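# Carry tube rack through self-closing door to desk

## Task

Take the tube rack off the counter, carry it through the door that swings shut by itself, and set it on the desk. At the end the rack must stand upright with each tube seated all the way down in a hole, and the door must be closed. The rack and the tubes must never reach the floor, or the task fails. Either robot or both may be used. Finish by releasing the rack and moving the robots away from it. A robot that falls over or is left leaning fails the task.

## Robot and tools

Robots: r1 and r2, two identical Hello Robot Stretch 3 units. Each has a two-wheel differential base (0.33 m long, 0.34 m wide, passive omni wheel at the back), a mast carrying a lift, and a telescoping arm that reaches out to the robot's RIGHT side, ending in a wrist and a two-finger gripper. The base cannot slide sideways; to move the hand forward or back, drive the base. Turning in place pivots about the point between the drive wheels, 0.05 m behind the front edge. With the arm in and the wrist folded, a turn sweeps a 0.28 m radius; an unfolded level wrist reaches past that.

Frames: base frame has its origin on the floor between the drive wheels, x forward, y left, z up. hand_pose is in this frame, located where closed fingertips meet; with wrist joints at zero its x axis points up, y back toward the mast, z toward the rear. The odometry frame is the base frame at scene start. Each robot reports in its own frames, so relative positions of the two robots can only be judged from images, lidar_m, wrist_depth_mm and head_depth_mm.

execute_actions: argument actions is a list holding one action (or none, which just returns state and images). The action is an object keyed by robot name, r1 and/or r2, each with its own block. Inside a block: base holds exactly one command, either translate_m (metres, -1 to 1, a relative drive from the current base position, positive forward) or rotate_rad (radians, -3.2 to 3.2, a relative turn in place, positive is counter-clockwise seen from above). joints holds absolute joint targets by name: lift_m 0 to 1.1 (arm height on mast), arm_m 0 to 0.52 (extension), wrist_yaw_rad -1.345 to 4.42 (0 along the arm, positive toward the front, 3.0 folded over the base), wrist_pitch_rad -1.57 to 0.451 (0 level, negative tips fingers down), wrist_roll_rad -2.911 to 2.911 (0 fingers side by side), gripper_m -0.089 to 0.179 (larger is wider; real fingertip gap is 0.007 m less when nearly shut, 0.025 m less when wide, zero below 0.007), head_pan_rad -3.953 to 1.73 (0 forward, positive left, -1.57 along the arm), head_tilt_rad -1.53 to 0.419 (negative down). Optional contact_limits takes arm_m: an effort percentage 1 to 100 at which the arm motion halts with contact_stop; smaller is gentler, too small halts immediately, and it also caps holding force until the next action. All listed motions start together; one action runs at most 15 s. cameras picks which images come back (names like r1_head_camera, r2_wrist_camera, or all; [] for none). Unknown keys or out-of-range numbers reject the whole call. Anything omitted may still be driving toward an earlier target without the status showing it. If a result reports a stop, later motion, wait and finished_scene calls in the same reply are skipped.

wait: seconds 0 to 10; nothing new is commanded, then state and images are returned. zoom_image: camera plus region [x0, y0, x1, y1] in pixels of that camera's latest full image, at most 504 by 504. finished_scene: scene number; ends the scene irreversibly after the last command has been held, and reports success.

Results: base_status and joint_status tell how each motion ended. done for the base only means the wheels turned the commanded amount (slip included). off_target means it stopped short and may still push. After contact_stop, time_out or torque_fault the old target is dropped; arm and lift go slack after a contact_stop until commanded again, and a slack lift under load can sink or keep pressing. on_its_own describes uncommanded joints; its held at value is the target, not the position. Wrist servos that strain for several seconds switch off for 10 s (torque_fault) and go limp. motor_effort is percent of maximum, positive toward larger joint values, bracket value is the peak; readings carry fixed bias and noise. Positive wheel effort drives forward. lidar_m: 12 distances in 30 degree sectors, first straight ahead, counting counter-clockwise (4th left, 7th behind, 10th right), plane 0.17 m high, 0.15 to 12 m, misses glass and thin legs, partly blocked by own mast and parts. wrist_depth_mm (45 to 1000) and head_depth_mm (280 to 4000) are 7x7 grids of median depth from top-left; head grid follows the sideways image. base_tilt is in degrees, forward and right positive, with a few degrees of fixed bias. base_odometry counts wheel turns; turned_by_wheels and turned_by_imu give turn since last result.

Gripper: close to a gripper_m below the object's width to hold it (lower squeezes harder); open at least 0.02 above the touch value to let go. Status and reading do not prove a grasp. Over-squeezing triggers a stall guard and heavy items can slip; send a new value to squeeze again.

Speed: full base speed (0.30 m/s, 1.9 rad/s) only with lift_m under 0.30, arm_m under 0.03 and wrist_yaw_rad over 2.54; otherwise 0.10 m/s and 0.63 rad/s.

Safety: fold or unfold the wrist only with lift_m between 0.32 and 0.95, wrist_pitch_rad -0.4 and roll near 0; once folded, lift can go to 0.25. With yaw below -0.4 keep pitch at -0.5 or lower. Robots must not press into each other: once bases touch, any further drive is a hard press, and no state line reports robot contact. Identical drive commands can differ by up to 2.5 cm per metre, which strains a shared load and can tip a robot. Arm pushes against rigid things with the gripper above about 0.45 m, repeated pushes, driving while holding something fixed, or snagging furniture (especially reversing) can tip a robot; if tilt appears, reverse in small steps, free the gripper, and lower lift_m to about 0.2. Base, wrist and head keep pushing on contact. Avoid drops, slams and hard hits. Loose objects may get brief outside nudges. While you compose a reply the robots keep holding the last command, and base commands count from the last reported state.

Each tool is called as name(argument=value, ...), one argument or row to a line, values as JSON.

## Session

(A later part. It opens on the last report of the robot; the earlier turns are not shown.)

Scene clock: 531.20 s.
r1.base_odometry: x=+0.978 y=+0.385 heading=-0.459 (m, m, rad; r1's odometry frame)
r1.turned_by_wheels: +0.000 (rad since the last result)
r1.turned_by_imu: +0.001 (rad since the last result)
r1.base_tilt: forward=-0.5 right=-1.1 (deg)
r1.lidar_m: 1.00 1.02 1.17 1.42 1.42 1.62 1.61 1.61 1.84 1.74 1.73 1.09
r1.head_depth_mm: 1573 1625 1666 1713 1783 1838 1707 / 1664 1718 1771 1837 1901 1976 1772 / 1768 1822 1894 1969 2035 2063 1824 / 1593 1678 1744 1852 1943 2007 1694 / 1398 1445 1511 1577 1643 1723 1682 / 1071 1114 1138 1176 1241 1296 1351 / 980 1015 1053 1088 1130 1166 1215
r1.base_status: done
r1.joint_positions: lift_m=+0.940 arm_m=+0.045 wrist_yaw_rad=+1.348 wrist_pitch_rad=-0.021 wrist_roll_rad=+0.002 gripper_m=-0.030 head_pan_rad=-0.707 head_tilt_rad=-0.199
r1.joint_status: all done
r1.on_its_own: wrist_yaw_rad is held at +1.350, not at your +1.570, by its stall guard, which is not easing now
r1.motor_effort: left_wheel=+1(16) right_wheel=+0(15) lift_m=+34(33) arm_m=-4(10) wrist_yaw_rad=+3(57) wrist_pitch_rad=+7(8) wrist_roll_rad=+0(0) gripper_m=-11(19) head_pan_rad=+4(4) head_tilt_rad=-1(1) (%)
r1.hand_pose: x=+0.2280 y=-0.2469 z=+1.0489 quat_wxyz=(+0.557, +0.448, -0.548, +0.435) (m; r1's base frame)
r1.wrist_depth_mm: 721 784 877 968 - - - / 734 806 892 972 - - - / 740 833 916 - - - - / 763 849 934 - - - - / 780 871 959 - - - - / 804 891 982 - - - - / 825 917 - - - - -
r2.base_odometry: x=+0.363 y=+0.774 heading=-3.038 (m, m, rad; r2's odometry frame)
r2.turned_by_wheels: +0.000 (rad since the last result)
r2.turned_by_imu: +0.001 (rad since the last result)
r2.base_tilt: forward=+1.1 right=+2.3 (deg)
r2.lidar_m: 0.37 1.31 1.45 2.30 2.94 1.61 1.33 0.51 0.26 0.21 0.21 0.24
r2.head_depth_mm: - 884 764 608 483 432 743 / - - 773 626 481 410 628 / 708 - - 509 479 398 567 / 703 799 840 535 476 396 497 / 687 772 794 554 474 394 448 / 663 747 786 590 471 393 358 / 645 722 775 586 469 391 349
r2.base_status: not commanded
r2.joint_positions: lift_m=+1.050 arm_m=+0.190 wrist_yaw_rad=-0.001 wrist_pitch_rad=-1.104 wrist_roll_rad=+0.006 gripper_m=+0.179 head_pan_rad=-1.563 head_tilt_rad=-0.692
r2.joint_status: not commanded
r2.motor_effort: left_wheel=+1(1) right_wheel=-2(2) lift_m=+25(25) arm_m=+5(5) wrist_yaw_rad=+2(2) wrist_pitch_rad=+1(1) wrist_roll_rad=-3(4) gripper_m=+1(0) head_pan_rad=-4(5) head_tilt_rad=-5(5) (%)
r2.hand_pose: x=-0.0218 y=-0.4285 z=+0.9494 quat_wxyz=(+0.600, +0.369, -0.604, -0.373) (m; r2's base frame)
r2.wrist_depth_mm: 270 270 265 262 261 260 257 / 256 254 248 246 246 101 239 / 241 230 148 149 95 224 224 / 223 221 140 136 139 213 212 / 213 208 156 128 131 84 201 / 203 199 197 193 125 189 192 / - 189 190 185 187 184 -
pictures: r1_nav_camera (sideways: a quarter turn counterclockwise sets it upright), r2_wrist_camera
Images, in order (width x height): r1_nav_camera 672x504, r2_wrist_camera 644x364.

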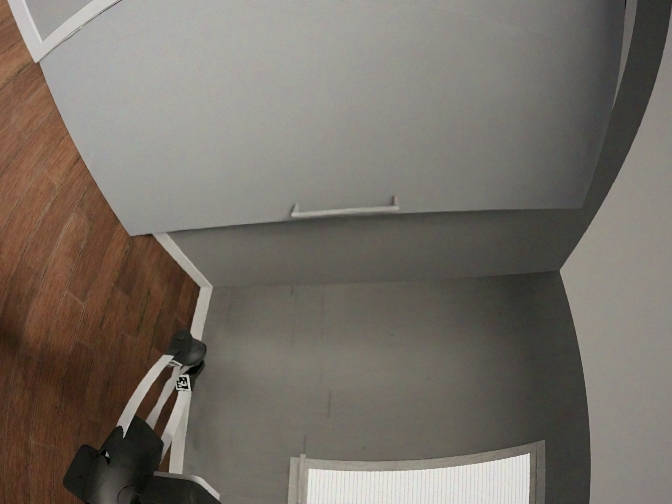

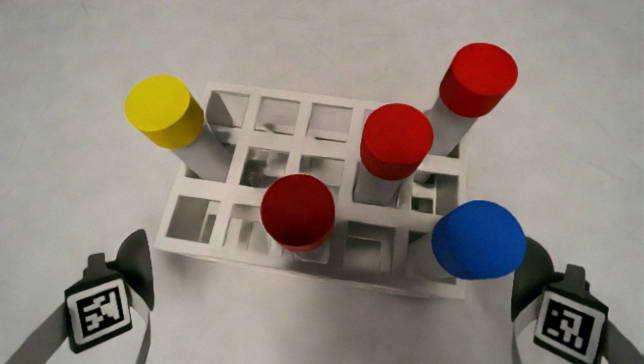

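execute_actions(
  actions=[
    {"r2": {"joints": {"gripper_m": 0.115}}, "r1": {"joints": {"gripper_m": 0.12, "wrist_yaw_rad": 1.57}}},
  ],
  cameras=["r2_head_camera", "r2_wrist_camera"],
)

Scene clock: 547.60 s.
r1.base_odometry: x=+0.978 y=+0.385 heading=-0.459 (m, m, rad; r1's odometry frame)
r1.turned_by_wheels: +0.000 (rad since the last result)
r1.turned_by_imu: +0.001 (rad since the last result)
r1.base_tilt: forward=-0.6 right=-1.1 (deg)
r1.lidar_m: 1.03 1.01 1.18 1.43 1.42 1.63 1.61 1.61 1.83 1.74 1.73 1.20
r1.head_depth_mm: 1567 1619 1673 1721 1762 1840 1704 / 1666 1722 1784 1835 1902 1962 1763 / 1766 1826 1893 1971 2052 2066 1753 / 1593 1676 1765 1848 1947 2008 1691 / 1391 1455 1505 1586 1650 1724 1674 / 1224 1275 1310 1356 1421 1488 1537 / 1109 1148 1183 1227 1266 1316 1356
r1.base_status: not commanded
r1.joint_positions: lift_m=+0.940 arm_m=+0.045 wrist_yaw_rad=+1.566 wrist_pitch_rad=-0.021 wrist_roll_rad=+0.002 gripper_m=+0.120 head_pan_rad=-0.707 head_tilt_rad=-0.199
r1.joint_status: all done
r1.motor_effort: left_wheel=+1(1) right_wheel=+0(1) lift_m=+33(33) arm_m=-4(4) wrist_yaw_rad=+5(4) wrist_pitch_rad=+7(7) wrist_roll_rad=+0(0) gripper_m=+1(83) head_pan_rad=+3(4) head_tilt_rad=-2(1) (%)
r1.hand_pose: x=+0.2343 y=-0.1915 z=+1.0489 quat_wxyz=(+0.506, +0.505, -0.496, +0.493) (m; r1's base frame)
r1.wrist_depth_mm: 771 825 887 969 - - - / 795 841 908 - - - - / 804 874 950 - - - - / 823 899 973 - - - - / 850 910 - - - - - / 886 926 - - - - - / 885 984 - - - - -
r2.base_odometry: x=+0.363 y=+0.774 heading=-3.038 (m, m, rad; r2's odometry frame)
r2.turned_by_wheels: +0.000 (rad since the last result)
r2.turned_by_imu: +0.001 (rad since the last result)
r2.base_tilt: forward=+1.0 right=+2.3 (deg)
r2.lidar_m: 0.37 1.31 1.45 2.31 2.94 1.61 1.33 0.51 0.26 0.21 0.21 0.24
r2.head_depth_mm: - 887 764 608 483 432 744 / - - 759 607 480 410 629 / 708 - - 536 479 398 566 / 704 799 838 551 476 396 498 / 685 771 793 593 473 394 448 / 664 745 788 590 471 392 359 / 644 722 775 586 468 391 349
r2.base_status: not commanded
r2.joint_positions: lift_m=+1.050 arm_m=+0.190 wrist_yaw_rad=-0.001 wrist_pitch_rad=-1.104 wrist_roll_rad=+0.006 gripper_m=+0.115 head_pan_rad=-1.563 head_tilt_rad=-0.692
r2.joint_status: all done
r2.motor_effort: left_wheel=+2(2) right_wheel=-3(3) lift_m=+25(25) arm_m=+5(5) wrist_yaw_rad=+2(2) wrist_pitch_rad=+1(1) wrist_roll_rad=-4(4) gripper_m=+0(100) head_pan_rad=-5(4) head_tilt_rad=-5(5) (%)
r2.hand_pose: x=-0.0217 y=-0.4284 z=+0.9493 quat_wxyz=(+0.600, +0.369, -0.604, -0.373) (m; r2's base frame)
r2.wrist_depth_mm: 269 269 265 266 259 257 257 / 252 250 152 240 240 106 239 / 237 235 148 148 102 224 226 / 223 222 163 113 136 212 214 / 211 210 206 165 127 201 203 / 201 202 199 198 191 195 192 / 190 188 188 187 186 182 184
pictures: r2_head_camera (sideways: a quarter turn clockwise sets it upright), r2_wrist_camera
Images, in order (width x height): r2_head_camera 896x504, r2_wrist_camera 644x364.

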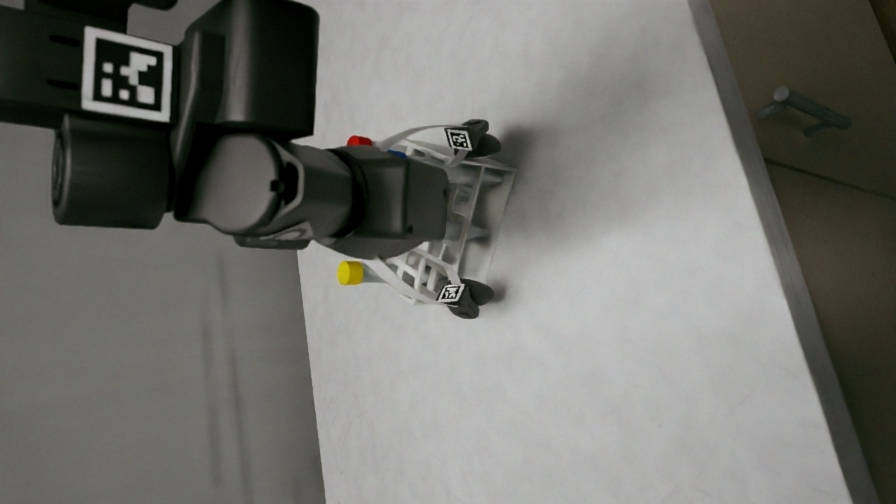

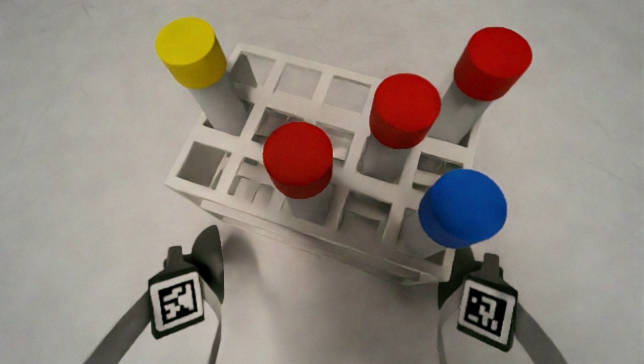

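execute_actions(
  actions=[
    {"r2": {"joints": {"gripper_m": 0.179}}},
  ],
  cameras=[],
)

execute_actions(
  actions=[
    {"r2": {"joints": {"arm_m": 0.225}, "contact_limits": {"arm_m": 12}}},
  ],
  cameras=["r2_head_camera", "r2_wrist_camera"],
)

Scene clock: 555.03 s.
r1.base_odometry: x=+0.978 y=+0.385 heading=-0.459 (m, m, rad; r1's odometry frame)
r1.turned_by_wheels: +0.000 (rad since the last result)
r1.turned_by_imu: +0.001 (rad since the last result)
r1.base_tilt: forward=-0.7 right=-1.1 (deg)
r1.lidar_m: 1.03 1.02 1.17 1.43 1.42 1.62 1.61 1.60 1.84 1.74 1.73 1.20
r1.head_depth_mm: 1567 1612 1668 1724 1771 1840 1709 / 1665 1712 1778 1839 1895 1953 1762 / 1753 1829 1896 1964 2039 2071 1767 / 1600 1676 1758 1844 1947 2008 1691 / 1396 1447 1517 1573 1651 1736 1682 / 1221 1274 1314 1366 1420 1485 1531 / 1111 1149 1187 1230 1269 1310 1359
r1.base_status: not commanded
r1.joint_positions: lift_m=+0.940 arm_m=+0.045 wrist_yaw_rad=+1.566 wrist_pitch_rad=-0.021 wrist_roll_rad=+0.002 gripper_m=+0.120 head_pan_rad=-0.707 head_tilt_rad=-0.199
r1.joint_status: not commanded
r1.motor_effort: left_wheel=+1(1) right_wheel=+0(0) lift_m=+33(33) arm_m=-4(5) wrist_yaw_rad=+4(4) wrist_pitch_rad=+7(7) wrist_roll_rad=+0(0) gripper_m=+0(0) head_pan_rad=+3(4) head_tilt_rad=-1(1) (%)
r1.hand_pose: x=+0.2343 y=-0.1915 z=+1.0489 quat_wxyz=(+0.506, +0.505, -0.496, +0.493) (m; r1's base frame)
r1.wrist_depth_mm: 768 826 889 956 - - - / 796 847 933 - - - - / 824 865 928 - - - - / 826 906 966 - - - - / 850 912 - - - - - / 884 898 - - - - - / 880 989 - - - - -
r2.base_odometry: x=+0.363 y=+0.774 heading=-3.038 (m, m, rad; r2's odometry frame)
r2.turned_by_wheels: +0.000 (rad since the last result)
r2.turned_by_imu: +0.001 (rad since the last result)
r2.base_tilt: forward=+1.0 right=+2.4 (deg)
r2.lidar_m: 0.37 1.31 1.45 2.30 2.94 1.61 1.33 0.51 0.26 0.21 0.21 0.24
r2.head_depth_mm: - 886 762 609 484 432 741 / - - 774 626 480 410 629 / 707 - - 536 478 398 566 / 704 797 839 551 477 395 498 / 687 774 792 566 474 395 449 / 665 745 786 589 472 392 358 / 645 724 772 585 469 391 349
r2.base_status: not commanded
r2.joint_positions: lift_m=+1.050 arm_m=+0.190 wrist_yaw_rad=-0.001 wrist_pitch_rad=-1.104 wrist_roll_rad=+0.006 gripper_m=+0.179 head_pan_rad=-1.563 head_tilt_rad=-0.692
r2.joint_status: all done
r2.motor_effort: left_wheel=+1(2) right_wheel=-3(2) lift_m=+25(25) arm_m=+5(5) wrist_yaw_rad=+1(2) wrist_pitch_rad=+1(1) wrist_roll_rad=-4(4) gripper_m=+1(99) head_pan_rad=-4(4) head_tilt_rad=-5(6) (%)
r2.hand_pose: x=-0.0217 y=-0.4284 z=+0.9493 quat_wxyz=(+0.600, +0.369, -0.604, -0.373) (m; r2's base frame)
r2.wrist_depth_mm: 269 269 265 262 261 257 256 / 251 250 153 241 240 106 239 / 237 235 147 148 113 226 225 / 223 221 163 113 137 212 215 / 212 211 207 165 128 200 203 / 203 199 198 196 192 194 191 / - 189 188 187 185 185 -
pictures: none
No camera images: the call's "cameras" was empty. Leave "cameras" out to get every camera's image.

Scene clock: 556.33 s.
r1.base_odometry: x=+0.978 y=+0.385 heading=-0.459 (m, m, rad; r1's odometry frame)
r1.turned_by_wheels: +0.000 (rad since the last result)
r1.turned_by_imu: +0.000 (rad since the last result)
r1.base_tilt: forward=-0.6 right=-1.1 (deg)
r1.lidar_m: 1.03 1.02 1.17 1.42 1.42 1.62 1.61 1.61 1.84 1.74 1.73 1.20
r1.head_depth_mm: 1562 1614 1671 1717 1776 1838 1705 / 1660 1722 1787 1835 1912 1956 1765 / 1758 1836 1901 1973 2049 2074 1760 / 1604 1667 1754 1843 1939 2010 1696 / 1396 1447 1519 1580 1657 1731 1682 / 1224 1272 1309 1362 1423 1490 1534 / 1110 1146 1185 1224 1268 1309 1359
r1.base_status: not commanded
r1.joint_positions: lift_m=+0.940 arm_m=+0.045 wrist_yaw_rad=+1.566 wrist_pitch_rad=-0.021 wrist_roll_rad=+0.002 gripper_m=+0.120 head_pan_rad=-0.707 head_tilt_rad=-0.199
r1.joint_status: not commanded
r1.motor_effort: left_wheel=+1(1) right_wheel=+0(0) lift_m=+33(33) arm_m=-4(5) wrist_yaw_rad=+4(5) wrist_pitch_rad=+7(7) wrist_roll_rad=+0(0) gripper_m=+0(0) head_pan_rad=+3(4) head_tilt_rad=-1(0) (%)
r1.hand_pose: x=+0.2343 y=-0.1915 z=+1.0489 quat_wxyz=(+0.506, +0.505, -0.496, +0.493) (m; r1's base frame)
r1.wrist_depth_mm: 785 828 906 981 - - - / 800 848 908 - - - - / 806 867 948 - - - - / 824 903 962 - - - - / 830 894 - - - - - / 857 912 - - - - - / 875 994 - - - - -
r2.base_odometry: x=+0.363 y=+0.774 heading=-3.038 (m, m, rad; r2's odometry frame)
r2.turned_by_wheels: +0.000 (rad since the last result)
r2.turned_by_imu: +0.000 (rad since the last result)
r2.base_tilt: forward=+1.0 right=+2.4 (deg)
r2.lidar_m: 0.37 1.31 1.45 2.30 2.94 1.61 1.33 0.51 0.26 0.21 0.21 0.24
r2.head_depth_mm: - 893 801 608 483 432 743 / - - 811 584 480 409 630 / 702 - - 523 478 397 567 / 701 794 840 545 476 396 498 / 685 773 793 571 474 394 449 / 666 744 786 590 471 393 358 / 644 723 775 586 469 391 349
r2.base_status: not commanded
r2.joint_positions: lift_m=+1.050 arm_m=+0.225 wrist_yaw_rad=-0.001 wrist_pitch_rad=-1.104 wrist_roll_rad=+0.006 gripper_m=+0.179 head_pan_rad=-1.563 head_tilt_rad=-0.692
r2.joint_status: all done
r2.motor_effort: left_wheel=+2(1) right_wheel=-2(3) lift_m=+25(25) arm_m=+5(7) wrist_yaw_rad=+2(2) wrist_pitch_rad=+1(1) wrist_roll_rad=-4(4) gripper_m=-1(1) head_pan_rad=-4(5) head_tilt_rad=-5(6) (%)
r2.contact_limits: arm_m 12 (drawing in: default 30, maximum 49; extending or still: default 41, maximum 68)
r2.hand_pose: x=-0.0217 y=-0.4634 z=+0.9493 quat_wxyz=(+0.600, +0.369, -0.604, -0.373) (m; r2's base frame)
r2.wrist_depth_mm: 271 269 266 264 261 259 256 / 253 251 250 246 245 240 239 / 237 230 152 229 230 223 227 / 224 221 137 141 136 96 212 / 211 211 135 133 86 201 202 / 204 193 127 82 127 191 192 / - 187 188 185 115 75 -
pictures: r2_head_camera (sideways: a quarter turn clockwise sets it upright), r2_wrist_camera
Images, in order (width x height): r2_head_camera 896x504, r2_wrist_camera 644x364.

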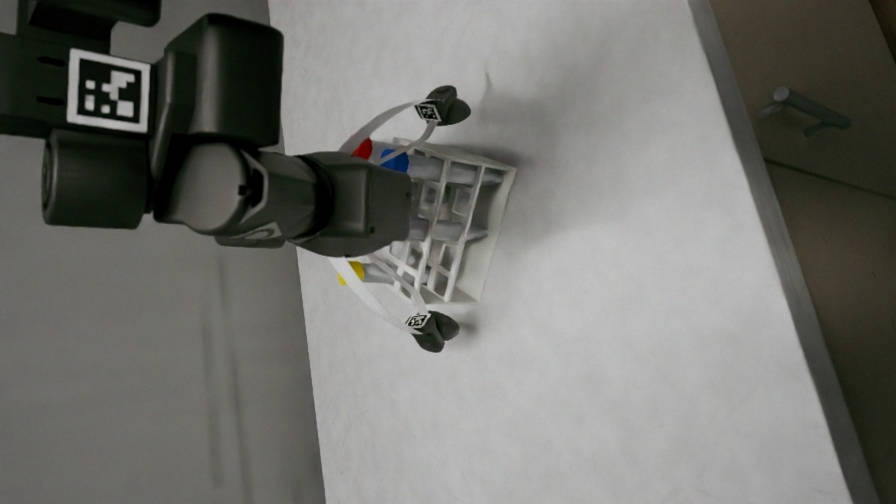

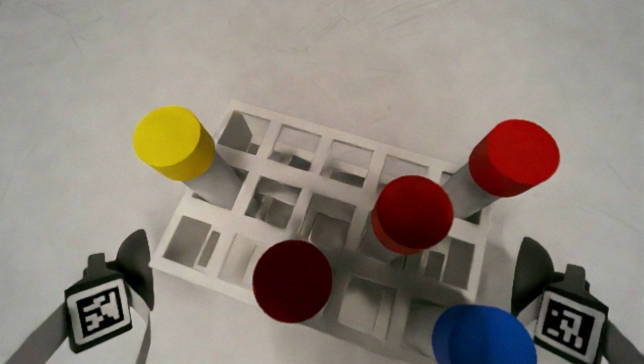

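execute_actions(
  actions=[
    {"r2": {"joints": {"wrist_yaw_rad": -0.2}, "base": {"translate_m": 0.03}}},
  ],
  cameras=["r2_head_camera", "r2_wrist_camera"],
)

Scene clock: 569.60 s.
r1.base_odometry: x=+0.978 y=+0.385 heading=-0.459 (m, m, rad; r1's odometry frame)
r1.turned_by_wheels: +0.000 (rad since the last result)
r1.turned_by_imu: +0.001 (rad since the last result)
r1.base_tilt: forward=-0.6 right=-1.0 (deg)
r1.lidar_m: 1.03 1.02 1.17 1.42 1.42 1.63 1.61 1.60 1.83 1.73 1.73 1.20
r1.head_depth_mm: 1572 1614 1661 1720 1774 1835 1706 / 1660 1727 1780 1836 1894 1970 1767 / 1768 1826 1906 1981 2023 2066 1755 / 1593 1681 1752 1851 1942 2010 1696 / 1399 1455 1515 1579 1651 1733 1678 / 1225 1271 1315 1363 1420 1486 1535 / 1111 1144 1187 1225 1269 1312 1366
r1.base_status: not commanded
r1.joint_positions: lift_m=+0.940 arm_m=+0.045 wrist_yaw_rad=+1.566 wrist_pitch_rad=-0.021 wrist_roll_rad=+0.002 gripper_m=+0.120 head_pan_rad=-0.707 head_tilt_rad=-0.199
r1.joint_status: not commanded
r1.motor_effort: left_wheel=+1(0) right_wheel=+0(0) lift_m=+33(33) arm_m=-4(5) wrist_yaw_rad=+4(4) wrist_pitch_rad=+7(7) wrist_roll_rad=+0(0) gripper_m=+1(1) head_pan_rad=+4(3) head_tilt_rad=-1(0) (%)
r1.hand_pose: x=+0.2343 y=-0.1915 z=+1.0489 quat_wxyz=(+0.506, +0.505, -0.496, +0.493) (m; r1's base frame)
r1.wrist_depth_mm: 775 822 896 998 - - - / 791 866 929 - - - - / 811 872 948 - - - - / 828 898 984 - - - - / 848 921 - - - - - / 878 920 - - - - - / 882 966 - - - - -
r2.base_odometry: x=+0.334 y=+0.771 heading=-3.038 (m, m, rad; r2's odometry frame)
r2.turned_by_wheels: +0.000 (rad since the last result)
r2.turned_by_imu: +0.001 (rad since the last result)
r2.base_tilt: forward=+1.0 right=+2.3 (deg)
r2.lidar_m: 0.36 1.28 1.41 2.26 2.94 1.64 1.36 0.48 0.25 0.20 0.20 0.22
r2.head_depth_mm: - 897 819 608 483 421 698 / - - 776 544 481 402 560 / 693 - - 537 479 398 524 / 693 780 820 554 476 396 467 / 676 765 795 582 474 395 362 / 654 736 787 589 471 392 351 / 636 712 765 585 468 391 342
r2.base_status: done
r2.joint_positions: lift_m=+1.050 arm_m=+0.225 wrist_yaw_rad=-0.198 wrist_pitch_rad=-1.104 wrist_roll_rad=+0.006 gripper_m=+0.179 head_pan_rad=-1.563 head_tilt_rad=-0.692
r2.joint_status: all done
r2.motor_effort: left_wheel=+1(7) right_wheel=-3(8) lift_m=+25(25) arm_m=+5(5) wrist_yaw_rad=-2(2) wrist_pitch_rad=+1(1) wrist_roll_rad=-3(4) gripper_m=+0(0) head_pan_rad=-5(5) head_tilt_rad=-5(5) (%)
r2.hand_pose: x=-0.0401 y=-0.4616 z=+0.9493 quat_wxyz=(+0.561, +0.308, -0.637, -0.430) (m; r2's base frame)
r2.wrist_depth_mm: 269 270 266 263 260 256 255 / 253 248 249 245 243 241 239 / 238 236 158 227 228 100 225 / 223 220 116 172 90 210 213 / 212 210 134 131 128 199 203 / 201 199 160 81 151 80 189 / - 188 189 186 182 118 76
pictures: r2_head_camera (sideways: a quarter turn clockwise sets it upright), r2_wrist_camera
Images, in order (width x height): r2_head_camera 896x504, r2_wrist_camera 644x364.

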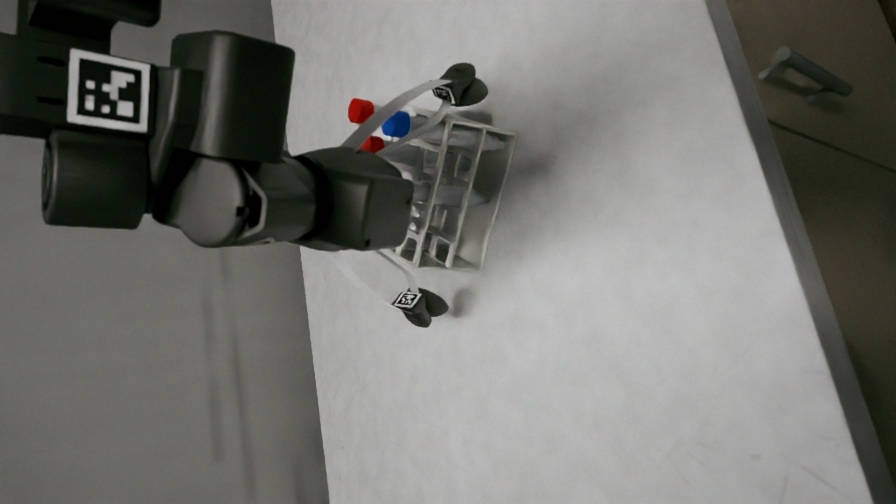

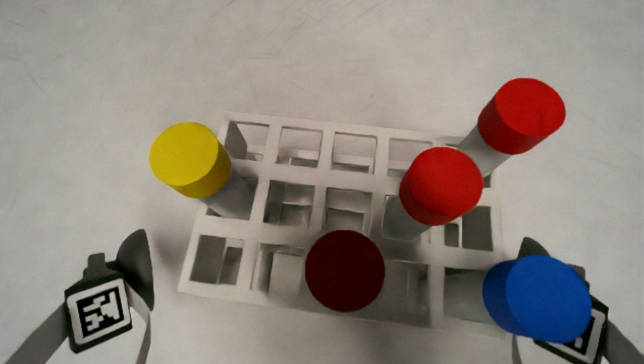

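execute_actions(
  actions=[
    {"r2": {"joints": {"gripper_m": 0.115}}},
  ],
  cameras=["r2_head_camera", "r2_wrist_camera"],
)

Scene clock: 579.93 s.
r1.base_odometry: x=+0.978 y=+0.385 heading=-0.459 (m, m, rad; r1's odometry frame)
r1.turned_by_wheels: +0.000 (rad since the last result)
r1.turned_by_imu: +0.001 (rad since the last result)
r1.base_tilt: forward=-0.6 right=-1.1 (deg)
r1.lidar_m: 1.03 1.01 1.17 1.42 1.42 1.63 1.61 1.60 1.84 1.73 1.73 1.20
r1.head_depth_mm: 1564 1611 1668 1718 1771 1836 1709 / 1667 1728 1780 1831 1897 1968 1766 / 1752 1821 1901 1962 2056 2068 1760 / 1599 1681 1749 1846 1943 2002 1692 / 1390 1452 1518 1583 1651 1727 1682 / 1225 1267 1312 1359 1431 1489 1529 / 1108 1147 1181 1228 1262 1317 1358
r1.base_status: not commanded
r1.joint_positions: lift_m=+0.940 arm_m=+0.045 wrist_yaw_rad=+1.566 wrist_pitch_rad=-0.021 wrist_roll_rad=+0.002 gripper_m=+0.120 head_pan_rad=-0.707 head_tilt_rad=-0.199
r1.joint_status: not commanded
r1.motor_effort: left_wheel=+1(1) right_wheel=+0(0) lift_m=+33(33) arm_m=-4(4) wrist_yaw_rad=+4(4) wrist_pitch_rad=+7(7) wrist_roll_rad=+0(0) gripper_m=+0(0) head_pan_rad=+3(3) head_tilt_rad=-1(1) (%)
r1.hand_pose: x=+0.2343 y=-0.1915 z=+1.0489 quat_wxyz=(+0.506, +0.505, -0.496, +0.493) (m; r1's base frame)
r1.wrist_depth_mm: 765 826 879 969 - - - / 782 853 915 - - - - / 813 867 944 - - - - / 828 891 981 - - - - / 846 911 - - - - - / 858 911 - - - - - / 885 - - - - - -
r2.base_odometry: x=+0.334 y=+0.771 heading=-3.038 (m, m, rad; r2's odometry frame)
r2.turned_by_wheels: +0.000 (rad since the last result)
r2.turned_by_imu: +0.001 (rad since the last result)
r2.base_tilt: forward=+1.0 right=+2.3 (deg)
r2.lidar_m: 0.36 1.28 1.42 2.25 2.95 1.64 1.36 0.48 0.25 0.20 0.20 0.22
r2.head_depth_mm: - 891 819 609 483 421 698 / - - 776 546 481 403 560 / 694 - - 526 479 398 526 / 693 781 797 554 477 397 468 / 678 762 794 592 474 394 364 / 657 737 785 589 471 393 351 / 636 712 764 586 469 391 342
r2.base_status: not commanded
r2.joint_positions: lift_m=+1.050 arm_m=+0.225 wrist_yaw_rad=-0.201 wrist_pitch_rad=-1.103 wrist_roll_rad=+0.000 gripper_m=+0.116 head_pan_rad=-1.563 head_tilt_rad=-0.692
r2.joint_status: all done
r2.motor_effort: left_wheel=+3(2) right_wheel=-3(3) lift_m=+25(25) arm_m=+4(5) wrist_yaw_rad=+1(2) wrist_pitch_rad=+1(1) wrist_roll_rad=+0(4) gripper_m=-21(100) head_pan_rad=-4(4) head_tilt_rad=-5(5) (%)
r2.hand_pose: x=-0.0404 y=-0.4618 z=+0.9494 quat_wxyz=(+0.562, +0.308, -0.636, -0.429) (m; r2's base frame)
r2.wrist_depth_mm: 272 270 268 263 260 258 259 / 254 252 250 249 246 243 242 / 238 236 152 231 230 96 225 / 224 220 136 173 90 214 214 / 213 210 135 85 129 201 203 / 200 - 162 82 127 80 192 / 191 188 188 187 183 118 184
pictures: r2_head_camera (sideways: a quarter turn clockwise sets it upright), r2_wrist_camera
Images, in order (width x height): r2_head_camera 896x504, r2_wrist_camera 644x364.

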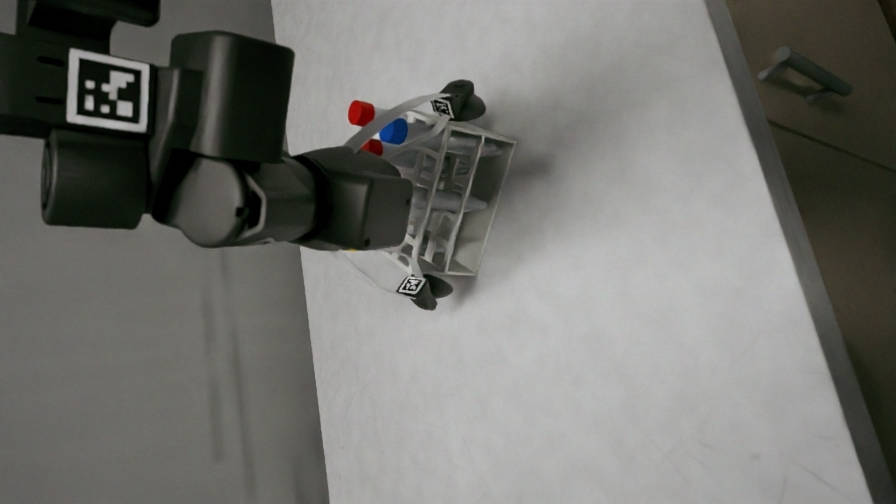

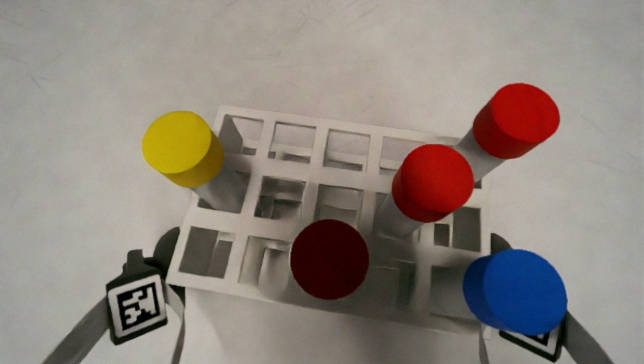

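execute_actions(
  actions=[
    {"r2": {"joints": {"lift_m": 1.1}}},
  ],
  cameras=["r2_head_camera", "r2_wrist_camera", "r2_nav_camera"],
)

Scene clock: 584.90 s.
r1.base_odometry: x=+0.978 y=+0.385 heading=-0.459 (m, m, rad; r1's odometry frame)
r1.turned_by_wheels: +0.000 (rad since the last result)
r1.turned_by_imu: +0.001 (rad since the last result)
r1.base_tilt: forward=-0.7 right=-1.0 (deg)
r1.lidar_m: 1.02 1.01 1.17 1.42 1.42 1.62 1.61 1.61 1.84 1.74 1.73 1.20
r1.head_depth_mm: 1569 1623 1662 1713 1773 1826 1708 / 1674 1717 1774 1838 1897 1950 1758 / 1760 1830 1899 1966 2046 2086 1760 / 1605 1670 1755 1837 1941 1998 1696 / 1396 1449 1509 1573 1660 1736 1681 / 1226 1269 1313 1359 1422 1482 1528 / 1109 1147 1187 1224 1274 1305 1365
r1.base_status: not commanded
r1.joint_positions: lift_m=+0.940 arm_m=+0.045 wrist_yaw_rad=+1.566 wrist_pitch_rad=-0.021 wrist_roll_rad=+0.002 gripper_m=+0.120 head_pan_rad=-0.707 head_tilt_rad=-0.199
r1.joint_status: not commanded
r1.motor_effort: left_wheel=+1(1) right_wheel=-1(1) lift_m=+33(33) arm_m=-4(4) wrist_yaw_rad=+4(4) wrist_pitch_rad=+7(7) wrist_roll_rad=+0(0) gripper_m=+1(0) head_pan_rad=+4(3) head_tilt_rad=-1(1) (%)
r1.hand_pose: x=+0.2343 y=-0.1915 z=+1.0489 quat_wxyz=(+0.506, +0.505, -0.496, +0.493) (m; r1's base frame)
r1.wrist_depth_mm: 758 817 882 983 - - - / 779 856 920 - - - - / 809 858 963 - - - - / 821 881 973 - - - - / 826 910 - - - - - / 872 924 - - - - - / 891 982 - - - - -
r2.base_odometry: x=+0.334 y=+0.771 heading=-3.038 (m, m, rad; r2's odometry frame)
r2.turned_by_wheels: +0.000 (rad since the last result)
r2.turned_by_imu: +0.001 (rad since the last result)
r2.base_tilt: forward=+1.0 right=+2.3 (deg)
r2.lidar_m: 0.36 1.28 1.42 2.26 2.94 1.64 1.36 0.48 0.25 0.20 0.20 0.22
r2.head_depth_mm: - 917 820 608 484 421 698 / - 880 709 563 481 403 559 / - - 473 541 478 397 525 / 691 791 760 539 475 396 467 / 677 765 793 593 474 394 362 / 655 735 785 590 471 393 351 / 636 712 763 586 469 391 341
r2.base_status: not commanded
r2.joint_positions: lift_m=+1.100 arm_m=+0.225 wrist_yaw_rad=-0.201 wrist_pitch_rad=-1.108 wrist_roll_rad=-0.002 gripper_m=+0.116 head_pan_rad=-1.563 head_tilt_rad=-0.692
r2.joint_status: all done
r2.motor_effort: left_wheel=+2(3) right_wheel=-3(3) lift_m=+41(43) arm_m=+4(5) wrist_yaw_rad=+1(2) wrist_pitch_rad=+3(3) wrist_roll_rad=+1(2) gripper_m=-17(21) head_pan_rad=-5(4) head_tilt_rad=-6(5) (%)
r2.hand_pose: x=-0.0401 y=-0.4606 z=+0.9984 quat_wxyz=(+0.562, +0.310, -0.635, -0.430) (m; r2's base frame)
r2.wrist_depth_mm: 331 331 324 324 320 315 318 / 309 307 307 300 299 296 297 / 294 290 149 283 283 99 277 / 275 275 130 174 93 263 263 / 260 258 135 132 130 246 250 / 249 245 161 83 129 83 239 / 237 232 233 231 224 226 228
pictures: r2_head_camera (sideways: a quarter turn clockwise sets it upright), r2_nav_camera (sideways: a quarter turn counterclockwise sets it upright), r2_wrist_camera
Images, in order (width x height): r2_head_camera 896x504, r2_nav_camera 672x504, r2_wrist_camera 644x364.

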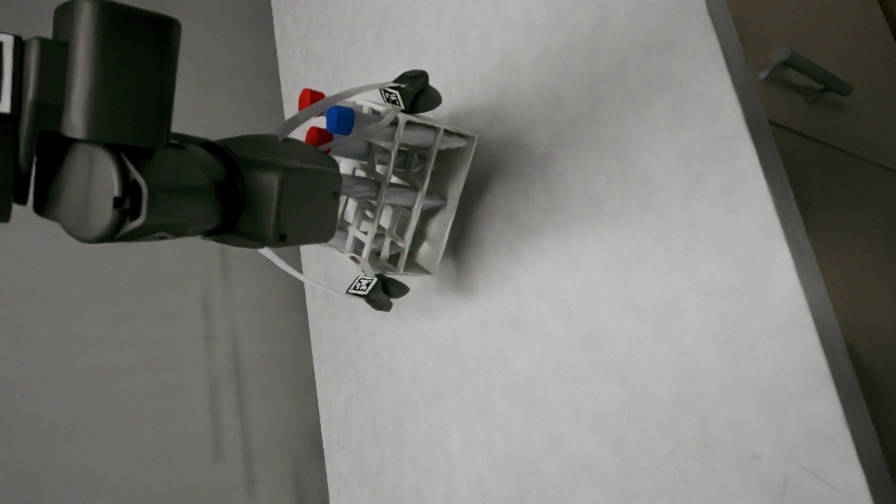

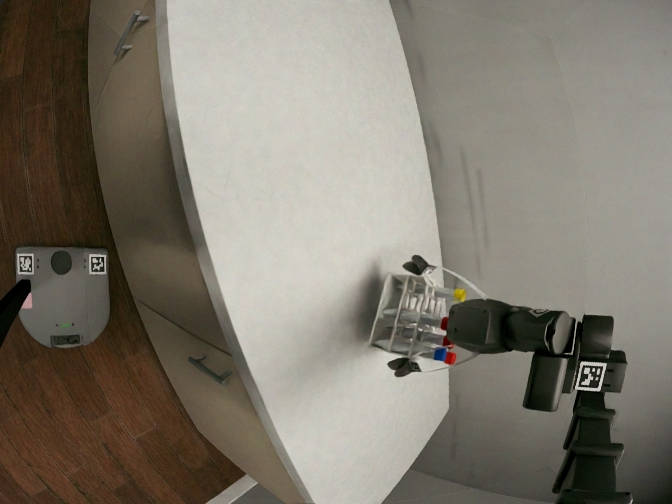

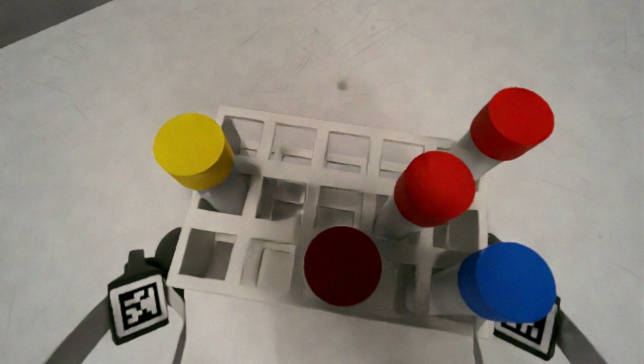

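execute_actions(
  actions=[
    {"r2": {"joints": {"arm_m": 0.0, "head_pan_rad": 1.2, "head_tilt_rad": -0.5}}},
  ],
  cameras=["r2_head_camera", "r2_wrist_camera", "r2_nav_camera"],
)

Scene clock: 627.33 s.
r1.base_odometry: x=+0.978 y=+0.385 heading=-0.459 (m, m, rad; r1's odometry frame)
r1.turned_by_wheels: +0.000 (rad since the last result)
r1.turned_by_imu: +0.001 (rad since the last result)
r1.base_tilt: forward=-0.6 right=-1.1 (deg)
r1.lidar_m: 1.02 1.01 1.17 1.42 1.42 1.62 1.61 1.61 1.84 1.73 1.73 1.20
r1.head_depth_mm: 1564 1611 1663 1720 1769 1834 1708 / 1670 1720 1782 1838 1893 1974 1765 / 1752 1834 1890 1966 2041 2073 1759 / 1604 1671 1749 1842 1943 2001 1694 / 1395 1453 1508 1588 1651 1729 1680 / 1224 1270 1316 1361 1425 1484 1528 / 1109 1149 1184 1223 1275 1315 1360
r1.base_status: not commanded
r1.joint_positions: lift_m=+0.940 arm_m=+0.045 wrist_yaw_rad=+1.566 wrist_pitch_rad=-0.021 wrist_roll_rad=+0.002 gripper_m=+0.120 head_pan_rad=-0.707 head_tilt_rad=-0.199
r1.joint_status: not commanded
r1.motor_effort: left_wheel=+1(0) right_wheel=+0(0) lift_m=+33(32) arm_m=-4(5) wrist_yaw_rad=+4(4) wrist_pitch_rad=+7(7) wrist_roll_rad=+0(0) gripper_m=+1(0) head_pan_rad=+4(4) head_tilt_rad=-1(1) (%)
r1.hand_pose: x=+0.2343 y=-0.1915 z=+1.0489 quat_wxyz=(+0.506, +0.505, -0.496, +0.493) (m; r1's base frame)
r1.wrist_depth_mm: 767 831 907 994 - - - / 800 846 925 - - - - / 801 874 949 - - - - / 820 882 958 - - - - / 843 897 - - - - - / 874 906 - - - - - / 880 985 - - - - -
r2.base_odometry: x=+0.334 y=+0.771 heading=-3.038 (m, m, rad; r2's odometry frame)
r2.turned_by_wheels: +0.000 (rad since the last result)
r2.turned_by_imu: +0.001 (rad since the last result)
r2.base_tilt: forward=+1.0 right=+2.3 (deg)
r2.lidar_m: 0.36 1.28 1.42 2.25 2.94 1.65 1.36 0.48 0.25 0.20 0.20 0.22
r2.head_depth_mm: 1203 1279 1368 1453 1570 1555 1277 / 1321 1410 1515 1641 1775 1549 1269 / 1453 1564 1701 1848 1905 1535 1266 / 1624 1765 1938 2166 1964 1537 1258 / 1841 2032 2273 2424 1955 1517 1254 / 2134 2374 2698 2664 1940 1516 1249 / 2487 2785 3049 2618 1912 1506 1244
r2.base_status: not commanded
r2.joint_positions: lift_m=+1.100 arm_m=+0.003 wrist_yaw_rad=-0.201 wrist_pitch_rad=-1.108 wrist_roll_rad=-0.002 gripper_m=+0.116 head_pan_rad=+1.193 head_tilt_rad=-0.507
r2.joint_status: all done
joint sent to its limit — the command would take r2.arm_m past its lower limit, so that joint was sent only as far as its limit.
r2.motor_effort: left_wheel=+1(2) right_wheel=-2(2) lift_m=+41(41) arm_m=-4(5) wrist_yaw_rad=+1(2) wrist_pitch_rad=+3(3) wrist_roll_rad=+2(1) gripper_m=-18(17) head_pan_rad=+4(60) head_tilt_rad=+5(25) (%)
r2.hand_pose: x=-0.0401 y=-0.2388 z=+0.9983 quat_wxyz=(+0.562, +0.311, -0.635, -0.430) (m; r2's base frame)
r2.wrist_depth_mm: 335 329 328 325 320 318 319 / 314 308 310 306 303 302 298 / 294 291 149 280 283 99 284 / 276 269 130 174 93 265 - / 263 259 134 132 130 259 - / 247 246 161 83 129 83 - / 237 232 233 235 152 - -
pictures: r2_head_camera (sideways: a quarter turn clockwise sets it upright), r2_nav_camera (sideways: a quarter turn counterclockwise sets it upright), r2_wrist_camera
Images, in order (width x height): r2_head_camera 896x504, r2_nav_camera 672x504, r2_wrist_camera 644x364.

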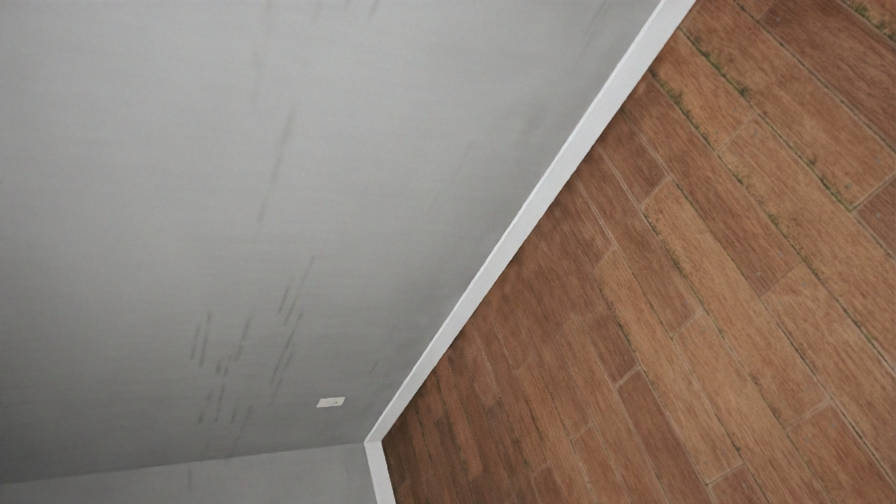

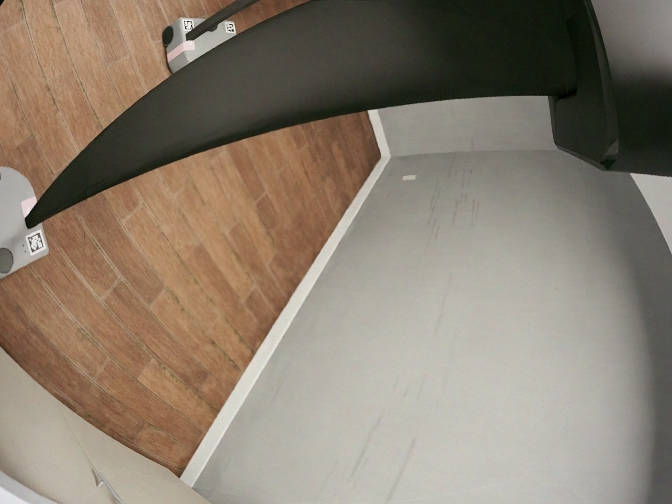

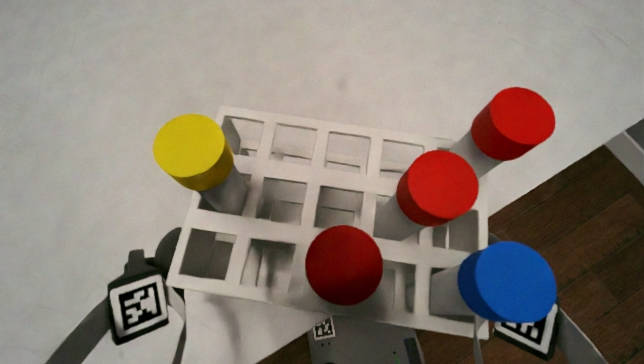

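execute_actions(
  actions=[
    {"r2": {"base": {"rotate_rad": 1.72}, "joints": {"head_pan_rad": 0.0, "head_tilt_rad": -0.4}}, "r1": {"base": {"translate_m": 0.7}, "joints": {"arm_m": 0.432, "wrist_yaw_rad": 1.57, "gripper_m": 0.12}}},
  ],
  cameras=["r2_head_camera", "r2_wrist_camera", "r1_wrist_camera"],
)

Scene clock: 670.97 s.
r1.base_odometry: x=+1.605 y=+0.075 heading=-0.459 (m, m, rad; r1's odometry frame)
r1.turned_by_wheels: +0.000 (rad since the last result)
r1.turned_by_imu: +0.003 (rad since the last result)
r1.base_tilt: forward=-0.6 right=-1.1 (deg)
r1.lidar_m: 0.35 0.35 0.40 0.68 1.73 1.52 2.28 2.28 1.80 1.54 0.73 0.41
r1.head_depth_mm: 907 982 1070 1177 1307 1479 1592 / 707 748 775 884 956 1041 1153 / 601 633 668 708 752 798 868 / 514 537 563 591 622 657 696 / 448 467 486 507 530 553 582 / 398 412 428 444 461 480 500 / 357 369 382 394 408 423 437
r1.base_status: done
r1.joint_positions: lift_m=+0.940 arm_m=+0.432 wrist_yaw_rad=+1.567 wrist_pitch_rad=-0.021 wrist_roll_rad=+0.002 gripper_m=+0.120 head_pan_rad=-0.707 head_tilt_rad=-0.199
r1.joint_status: all done
r1.motor_effort: left_wheel=+0(8) right_wheel=-1(3) lift_m=+32(33) arm_m=+4(4) wrist_yaw_rad=+4(4) wrist_pitch_rad=+7(7) wrist_roll_rad=+0(0) gripper_m=+0(3) head_pan_rad=+4(3) head_tilt_rad=-1(2) (%)
r1.hand_pose: x=+0.2343 y=-0.5775 z=+1.0489 quat_wxyz=(+0.506, +0.505, -0.496, +0.493) (m; r1's base frame)
r1.wrist_depth_mm: 337 363 391 423 467 511 581 / 344 370 402 438 484 538 606 / 353 381 411 449 496 552 632 / 363 386 423 469 514 572 647 / 371 396 436 473 522 599 686 / 380 396 455 497 536 644 722 / 385 429 465 514 568 650 755
r2.base_odometry: x=+0.333 y=+0.770 heading=-1.321 (m, m, rad; r2's odometry frame)
r2.turned_by_wheels: +1.717 (rad since the last result)
r2.turned_by_imu: +1.122 (rad since the last result)
r2.base_tilt: forward=+1.1 right=+2.3 (deg)
r2.lidar_m: 1.56 2.73 2.53 1.48 1.28 0.50 0.29 0.25 0.25 0.29 0.50 1.35
r2.head_depth_mm: 1242 1305 1374 1454 1552 1600 1365 / 1352 1430 1520 1612 1711 1696 1362 / 1476 1583 1678 1794 1932 1693 1352 / 1639 1753 1879 2035 2124 1685 1343 / 1834 1973 2133 2336 2202 1671 1336 / 2071 2262 2474 2705 2200 1657 1339 / 2403 2623 2897 3032 2180 1661 1327
r2.base_status: rotate_rad off_target (by the wheels' count: +1.7171 of +1.7200)
r2.joint_positions: lift_m=+1.100 arm_m=+0.003 wrist_yaw_rad=-0.199 wrist_pitch_rad=-1.110 wrist_roll_rad=-0.002 gripper_m=+0.116 head_pan_rad=+0.007 head_tilt_rad=-0.406
r2.joint_status: all done
r2.on_its_own: left_wheel is at rest, and its effort (-93) is outside its rest range (-18 to +18); right_wheel is at rest, and its effort (+32) is outside its rest range (-18 to +18)
r2.motor_effort: left_wheel=-93(93) right_wheel=+32(73) lift_m=+38(41) arm_m=-3(4) wrist_yaw_rad=+0(2) wrist_pitch_rad=+4(5) wrist_roll_rad=+2(1) gripper_m=-17(17) head_pan_rad=-4(56) head_tilt_rad=+4(22) (%)
r2.hand_pose: x=-0.0399 y=-0.2383 z=+0.9982 quat_wxyz=(+0.562, +0.312, -0.634, -0.431) (m; r2's base frame)
r2.wrist_depth_mm: 339 334 326 324 322 318 318 / - 313 306 303 302 299 294 / - - 149 284 283 99 277 / - - 130 174 93 262 263 / - - 134 132 130 247 250 / - - 161 123 129 83 239 / - - - - 152 229 225
pictures: r1_wrist_camera, r2_head_camera (sideways: a quarter turn clockwise sets it upright), r2_wrist_camera
Images, in order (width x height): r1_wrist_camera 644x364, r2_head_camera 896x504, r2_wrist_camera 644x364.

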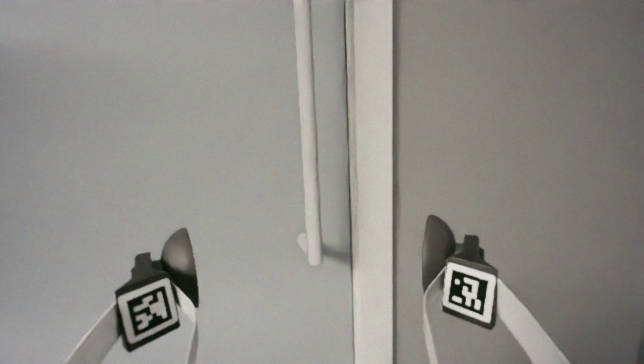

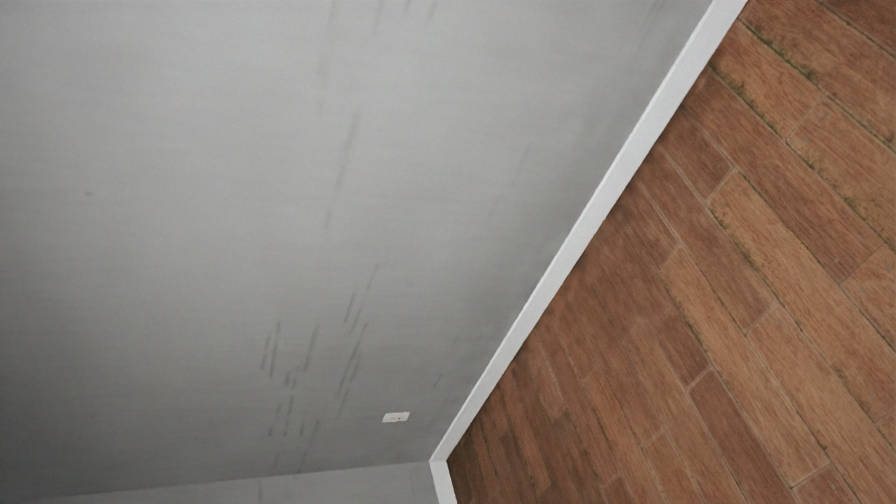

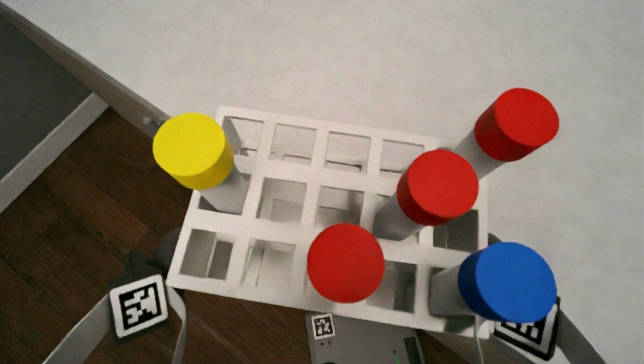

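execute_actions(
  actions=[
    {"r2": {"base": {"translate_m": 0.35}}, "r1": {"base": {"translate_m": 0.2}}},
  ],
  cameras=["r2_head_camera", "r2_wrist_camera", "r1_wrist_camera"],
)

Scene clock: 684.03 s.
r1.base_odometry: x=+1.785 y=-0.013 heading=-0.459 (m, m, rad; r1's odometry frame)
r1.turned_by_wheels: +0.000 (rad since the last result)
r1.turned_by_imu: +0.002 (rad since the last result)
r1.base_tilt: forward=-0.6 right=-1.2 (deg)
r1.lidar_m: 0.16 0.16 0.18 0.31 1.79 1.65 2.47 2.47 1.73 1.48 0.33 0.18
r1.head_depth_mm: 366 396 431 473 527 594 684 / 300 312 331 356 384 419 462 / - - 288 298 308 325 349 / - - - - - - 296 / - - - - - - - / - - - - - - - / - - - - - - -
r1.base_status: done
r1.joint_positions: lift_m=+0.940 arm_m=+0.432 wrist_yaw_rad=+1.567 wrist_pitch_rad=-0.021 wrist_roll_rad=+0.002 gripper_m=+0.120 head_pan_rad=-0.707 head_tilt_rad=-0.199
r1.joint_status: not commanded
r1.motor_effort: left_wheel=+0(6) right_wheel=-1(4) lift_m=+33(33) arm_m=+4(4) wrist_yaw_rad=+3(3) wrist_pitch_rad=+7(7) wrist_roll_rad=+0(0) gripper_m=+0(0) head_pan_rad=+3(4) head_tilt_rad=-1(1) (%)
r1.hand_pose: x=+0.2343 y=-0.5775 z=+1.0489 quat_wxyz=(+0.506, +0.505, -0.496, +0.493) (m; r1's base frame)
r1.wrist_depth_mm: 189 201 218 237 248 287 321 / 194 206 223 235 256 297 335 / 197 211 230 241 266 305 348 / 202 217 236 251 274 321 360 / 207 221 243 260 281 333 378 / 213 222 252 269 289 356 393 / 217 240 258 273 304 355 415
r2.base_odometry: x=+0.420 y=+0.431 heading=-1.321 (m, m, rad; r2's odometry frame)
r2.turned_by_wheels: +0.000 (rad since the last result)
r2.turned_by_imu: +0.004 (rad since the last result)
r2.base_tilt: forward=+1.0 right=+2.3 (deg)
r2.lidar_m: 1.28 2.24 2.66 1.67 1.52 0.99 0.58 0.50 0.50 0.58 1.10 1.10
r2.head_depth_mm: 1007 1062 1120 1179 1256 1333 1341 / 1094 1158 1230 1313 1396 1482 1354 / 1202 1279 1364 1465 1572 1634 1345 / 1342 1425 1531 1655 1794 1683 1347 / 1495 1608 1740 1903 2034 1666 1338 / 1704 1854 2016 2245 2190 1656 1330 / 1963 2157 2428 2663 2183 1652 1325
r2.base_status: done
r2.joint_positions: lift_m=+1.100 arm_m=+0.003 wrist_yaw_rad=-0.199 wrist_pitch_rad=-1.110 wrist_roll_rad=-0.002 gripper_m=+0.116 head_pan_rad=+0.007 head_tilt_rad=-0.406
r2.joint_status: not commanded
r2.motor_effort: left_wheel=-1(80) right_wheel=+1(30) lift_m=+38(38) arm_m=-3(3) wrist_yaw_rad=-1(1) wrist_pitch_rad=+3(4) wrist_roll_rad=+2(1) gripper_m=-17(18) head_pan_rad=-4(4) head_tilt_rad=+4(4) (%)
r2.hand_pose: x=-0.0399 y=-0.2383 z=+0.9982 quat_wxyz=(+0.562, +0.312, -0.634, -0.431) (m; r2's base frame)
r2.wrist_depth_mm: 838 967 656 486 363 322 318 / 882 - 894 611 454 332 299 / 989 - 148 678 506 99 347 / - - 131 173 93 485 413 / - - 134 132 130 548 493 / - - 161 83 128 83 615 / - - - - 152 - 787
pictures: r1_wrist_camera, r2_head_camera (sideways: a quarter turn clockwise sets it upright), r2_wrist_camera
Images, in order (width x height): r1_wrist_camera 644x364, r2_head_camera 896x504, r2_wrist_camera 644x364.

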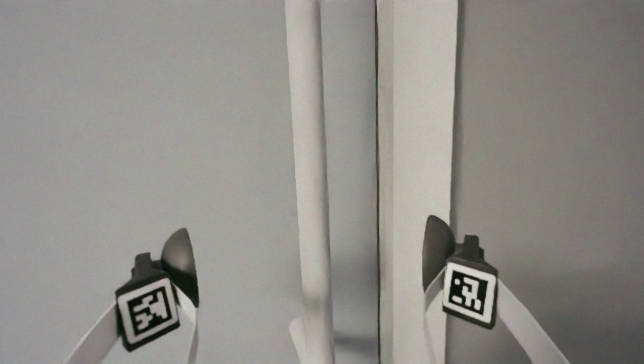

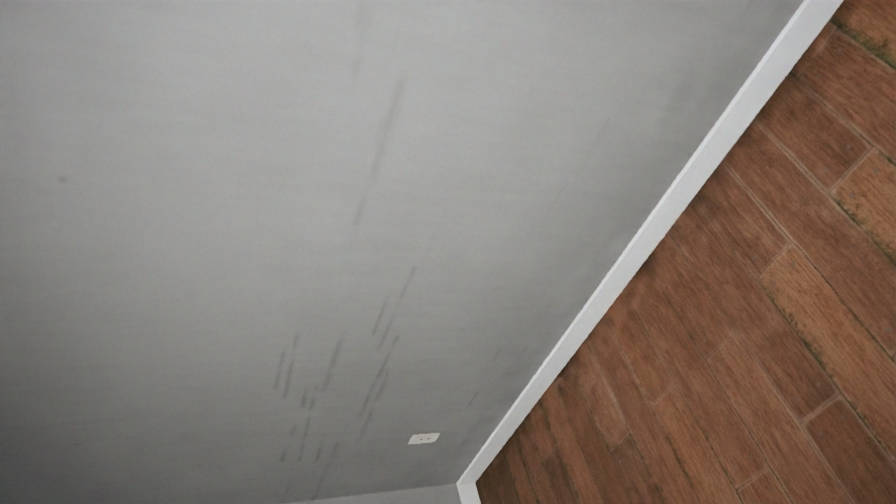

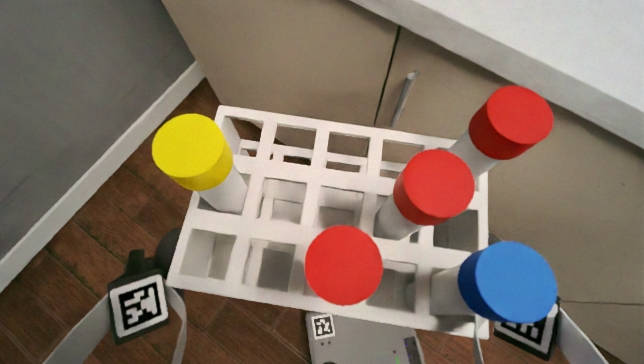

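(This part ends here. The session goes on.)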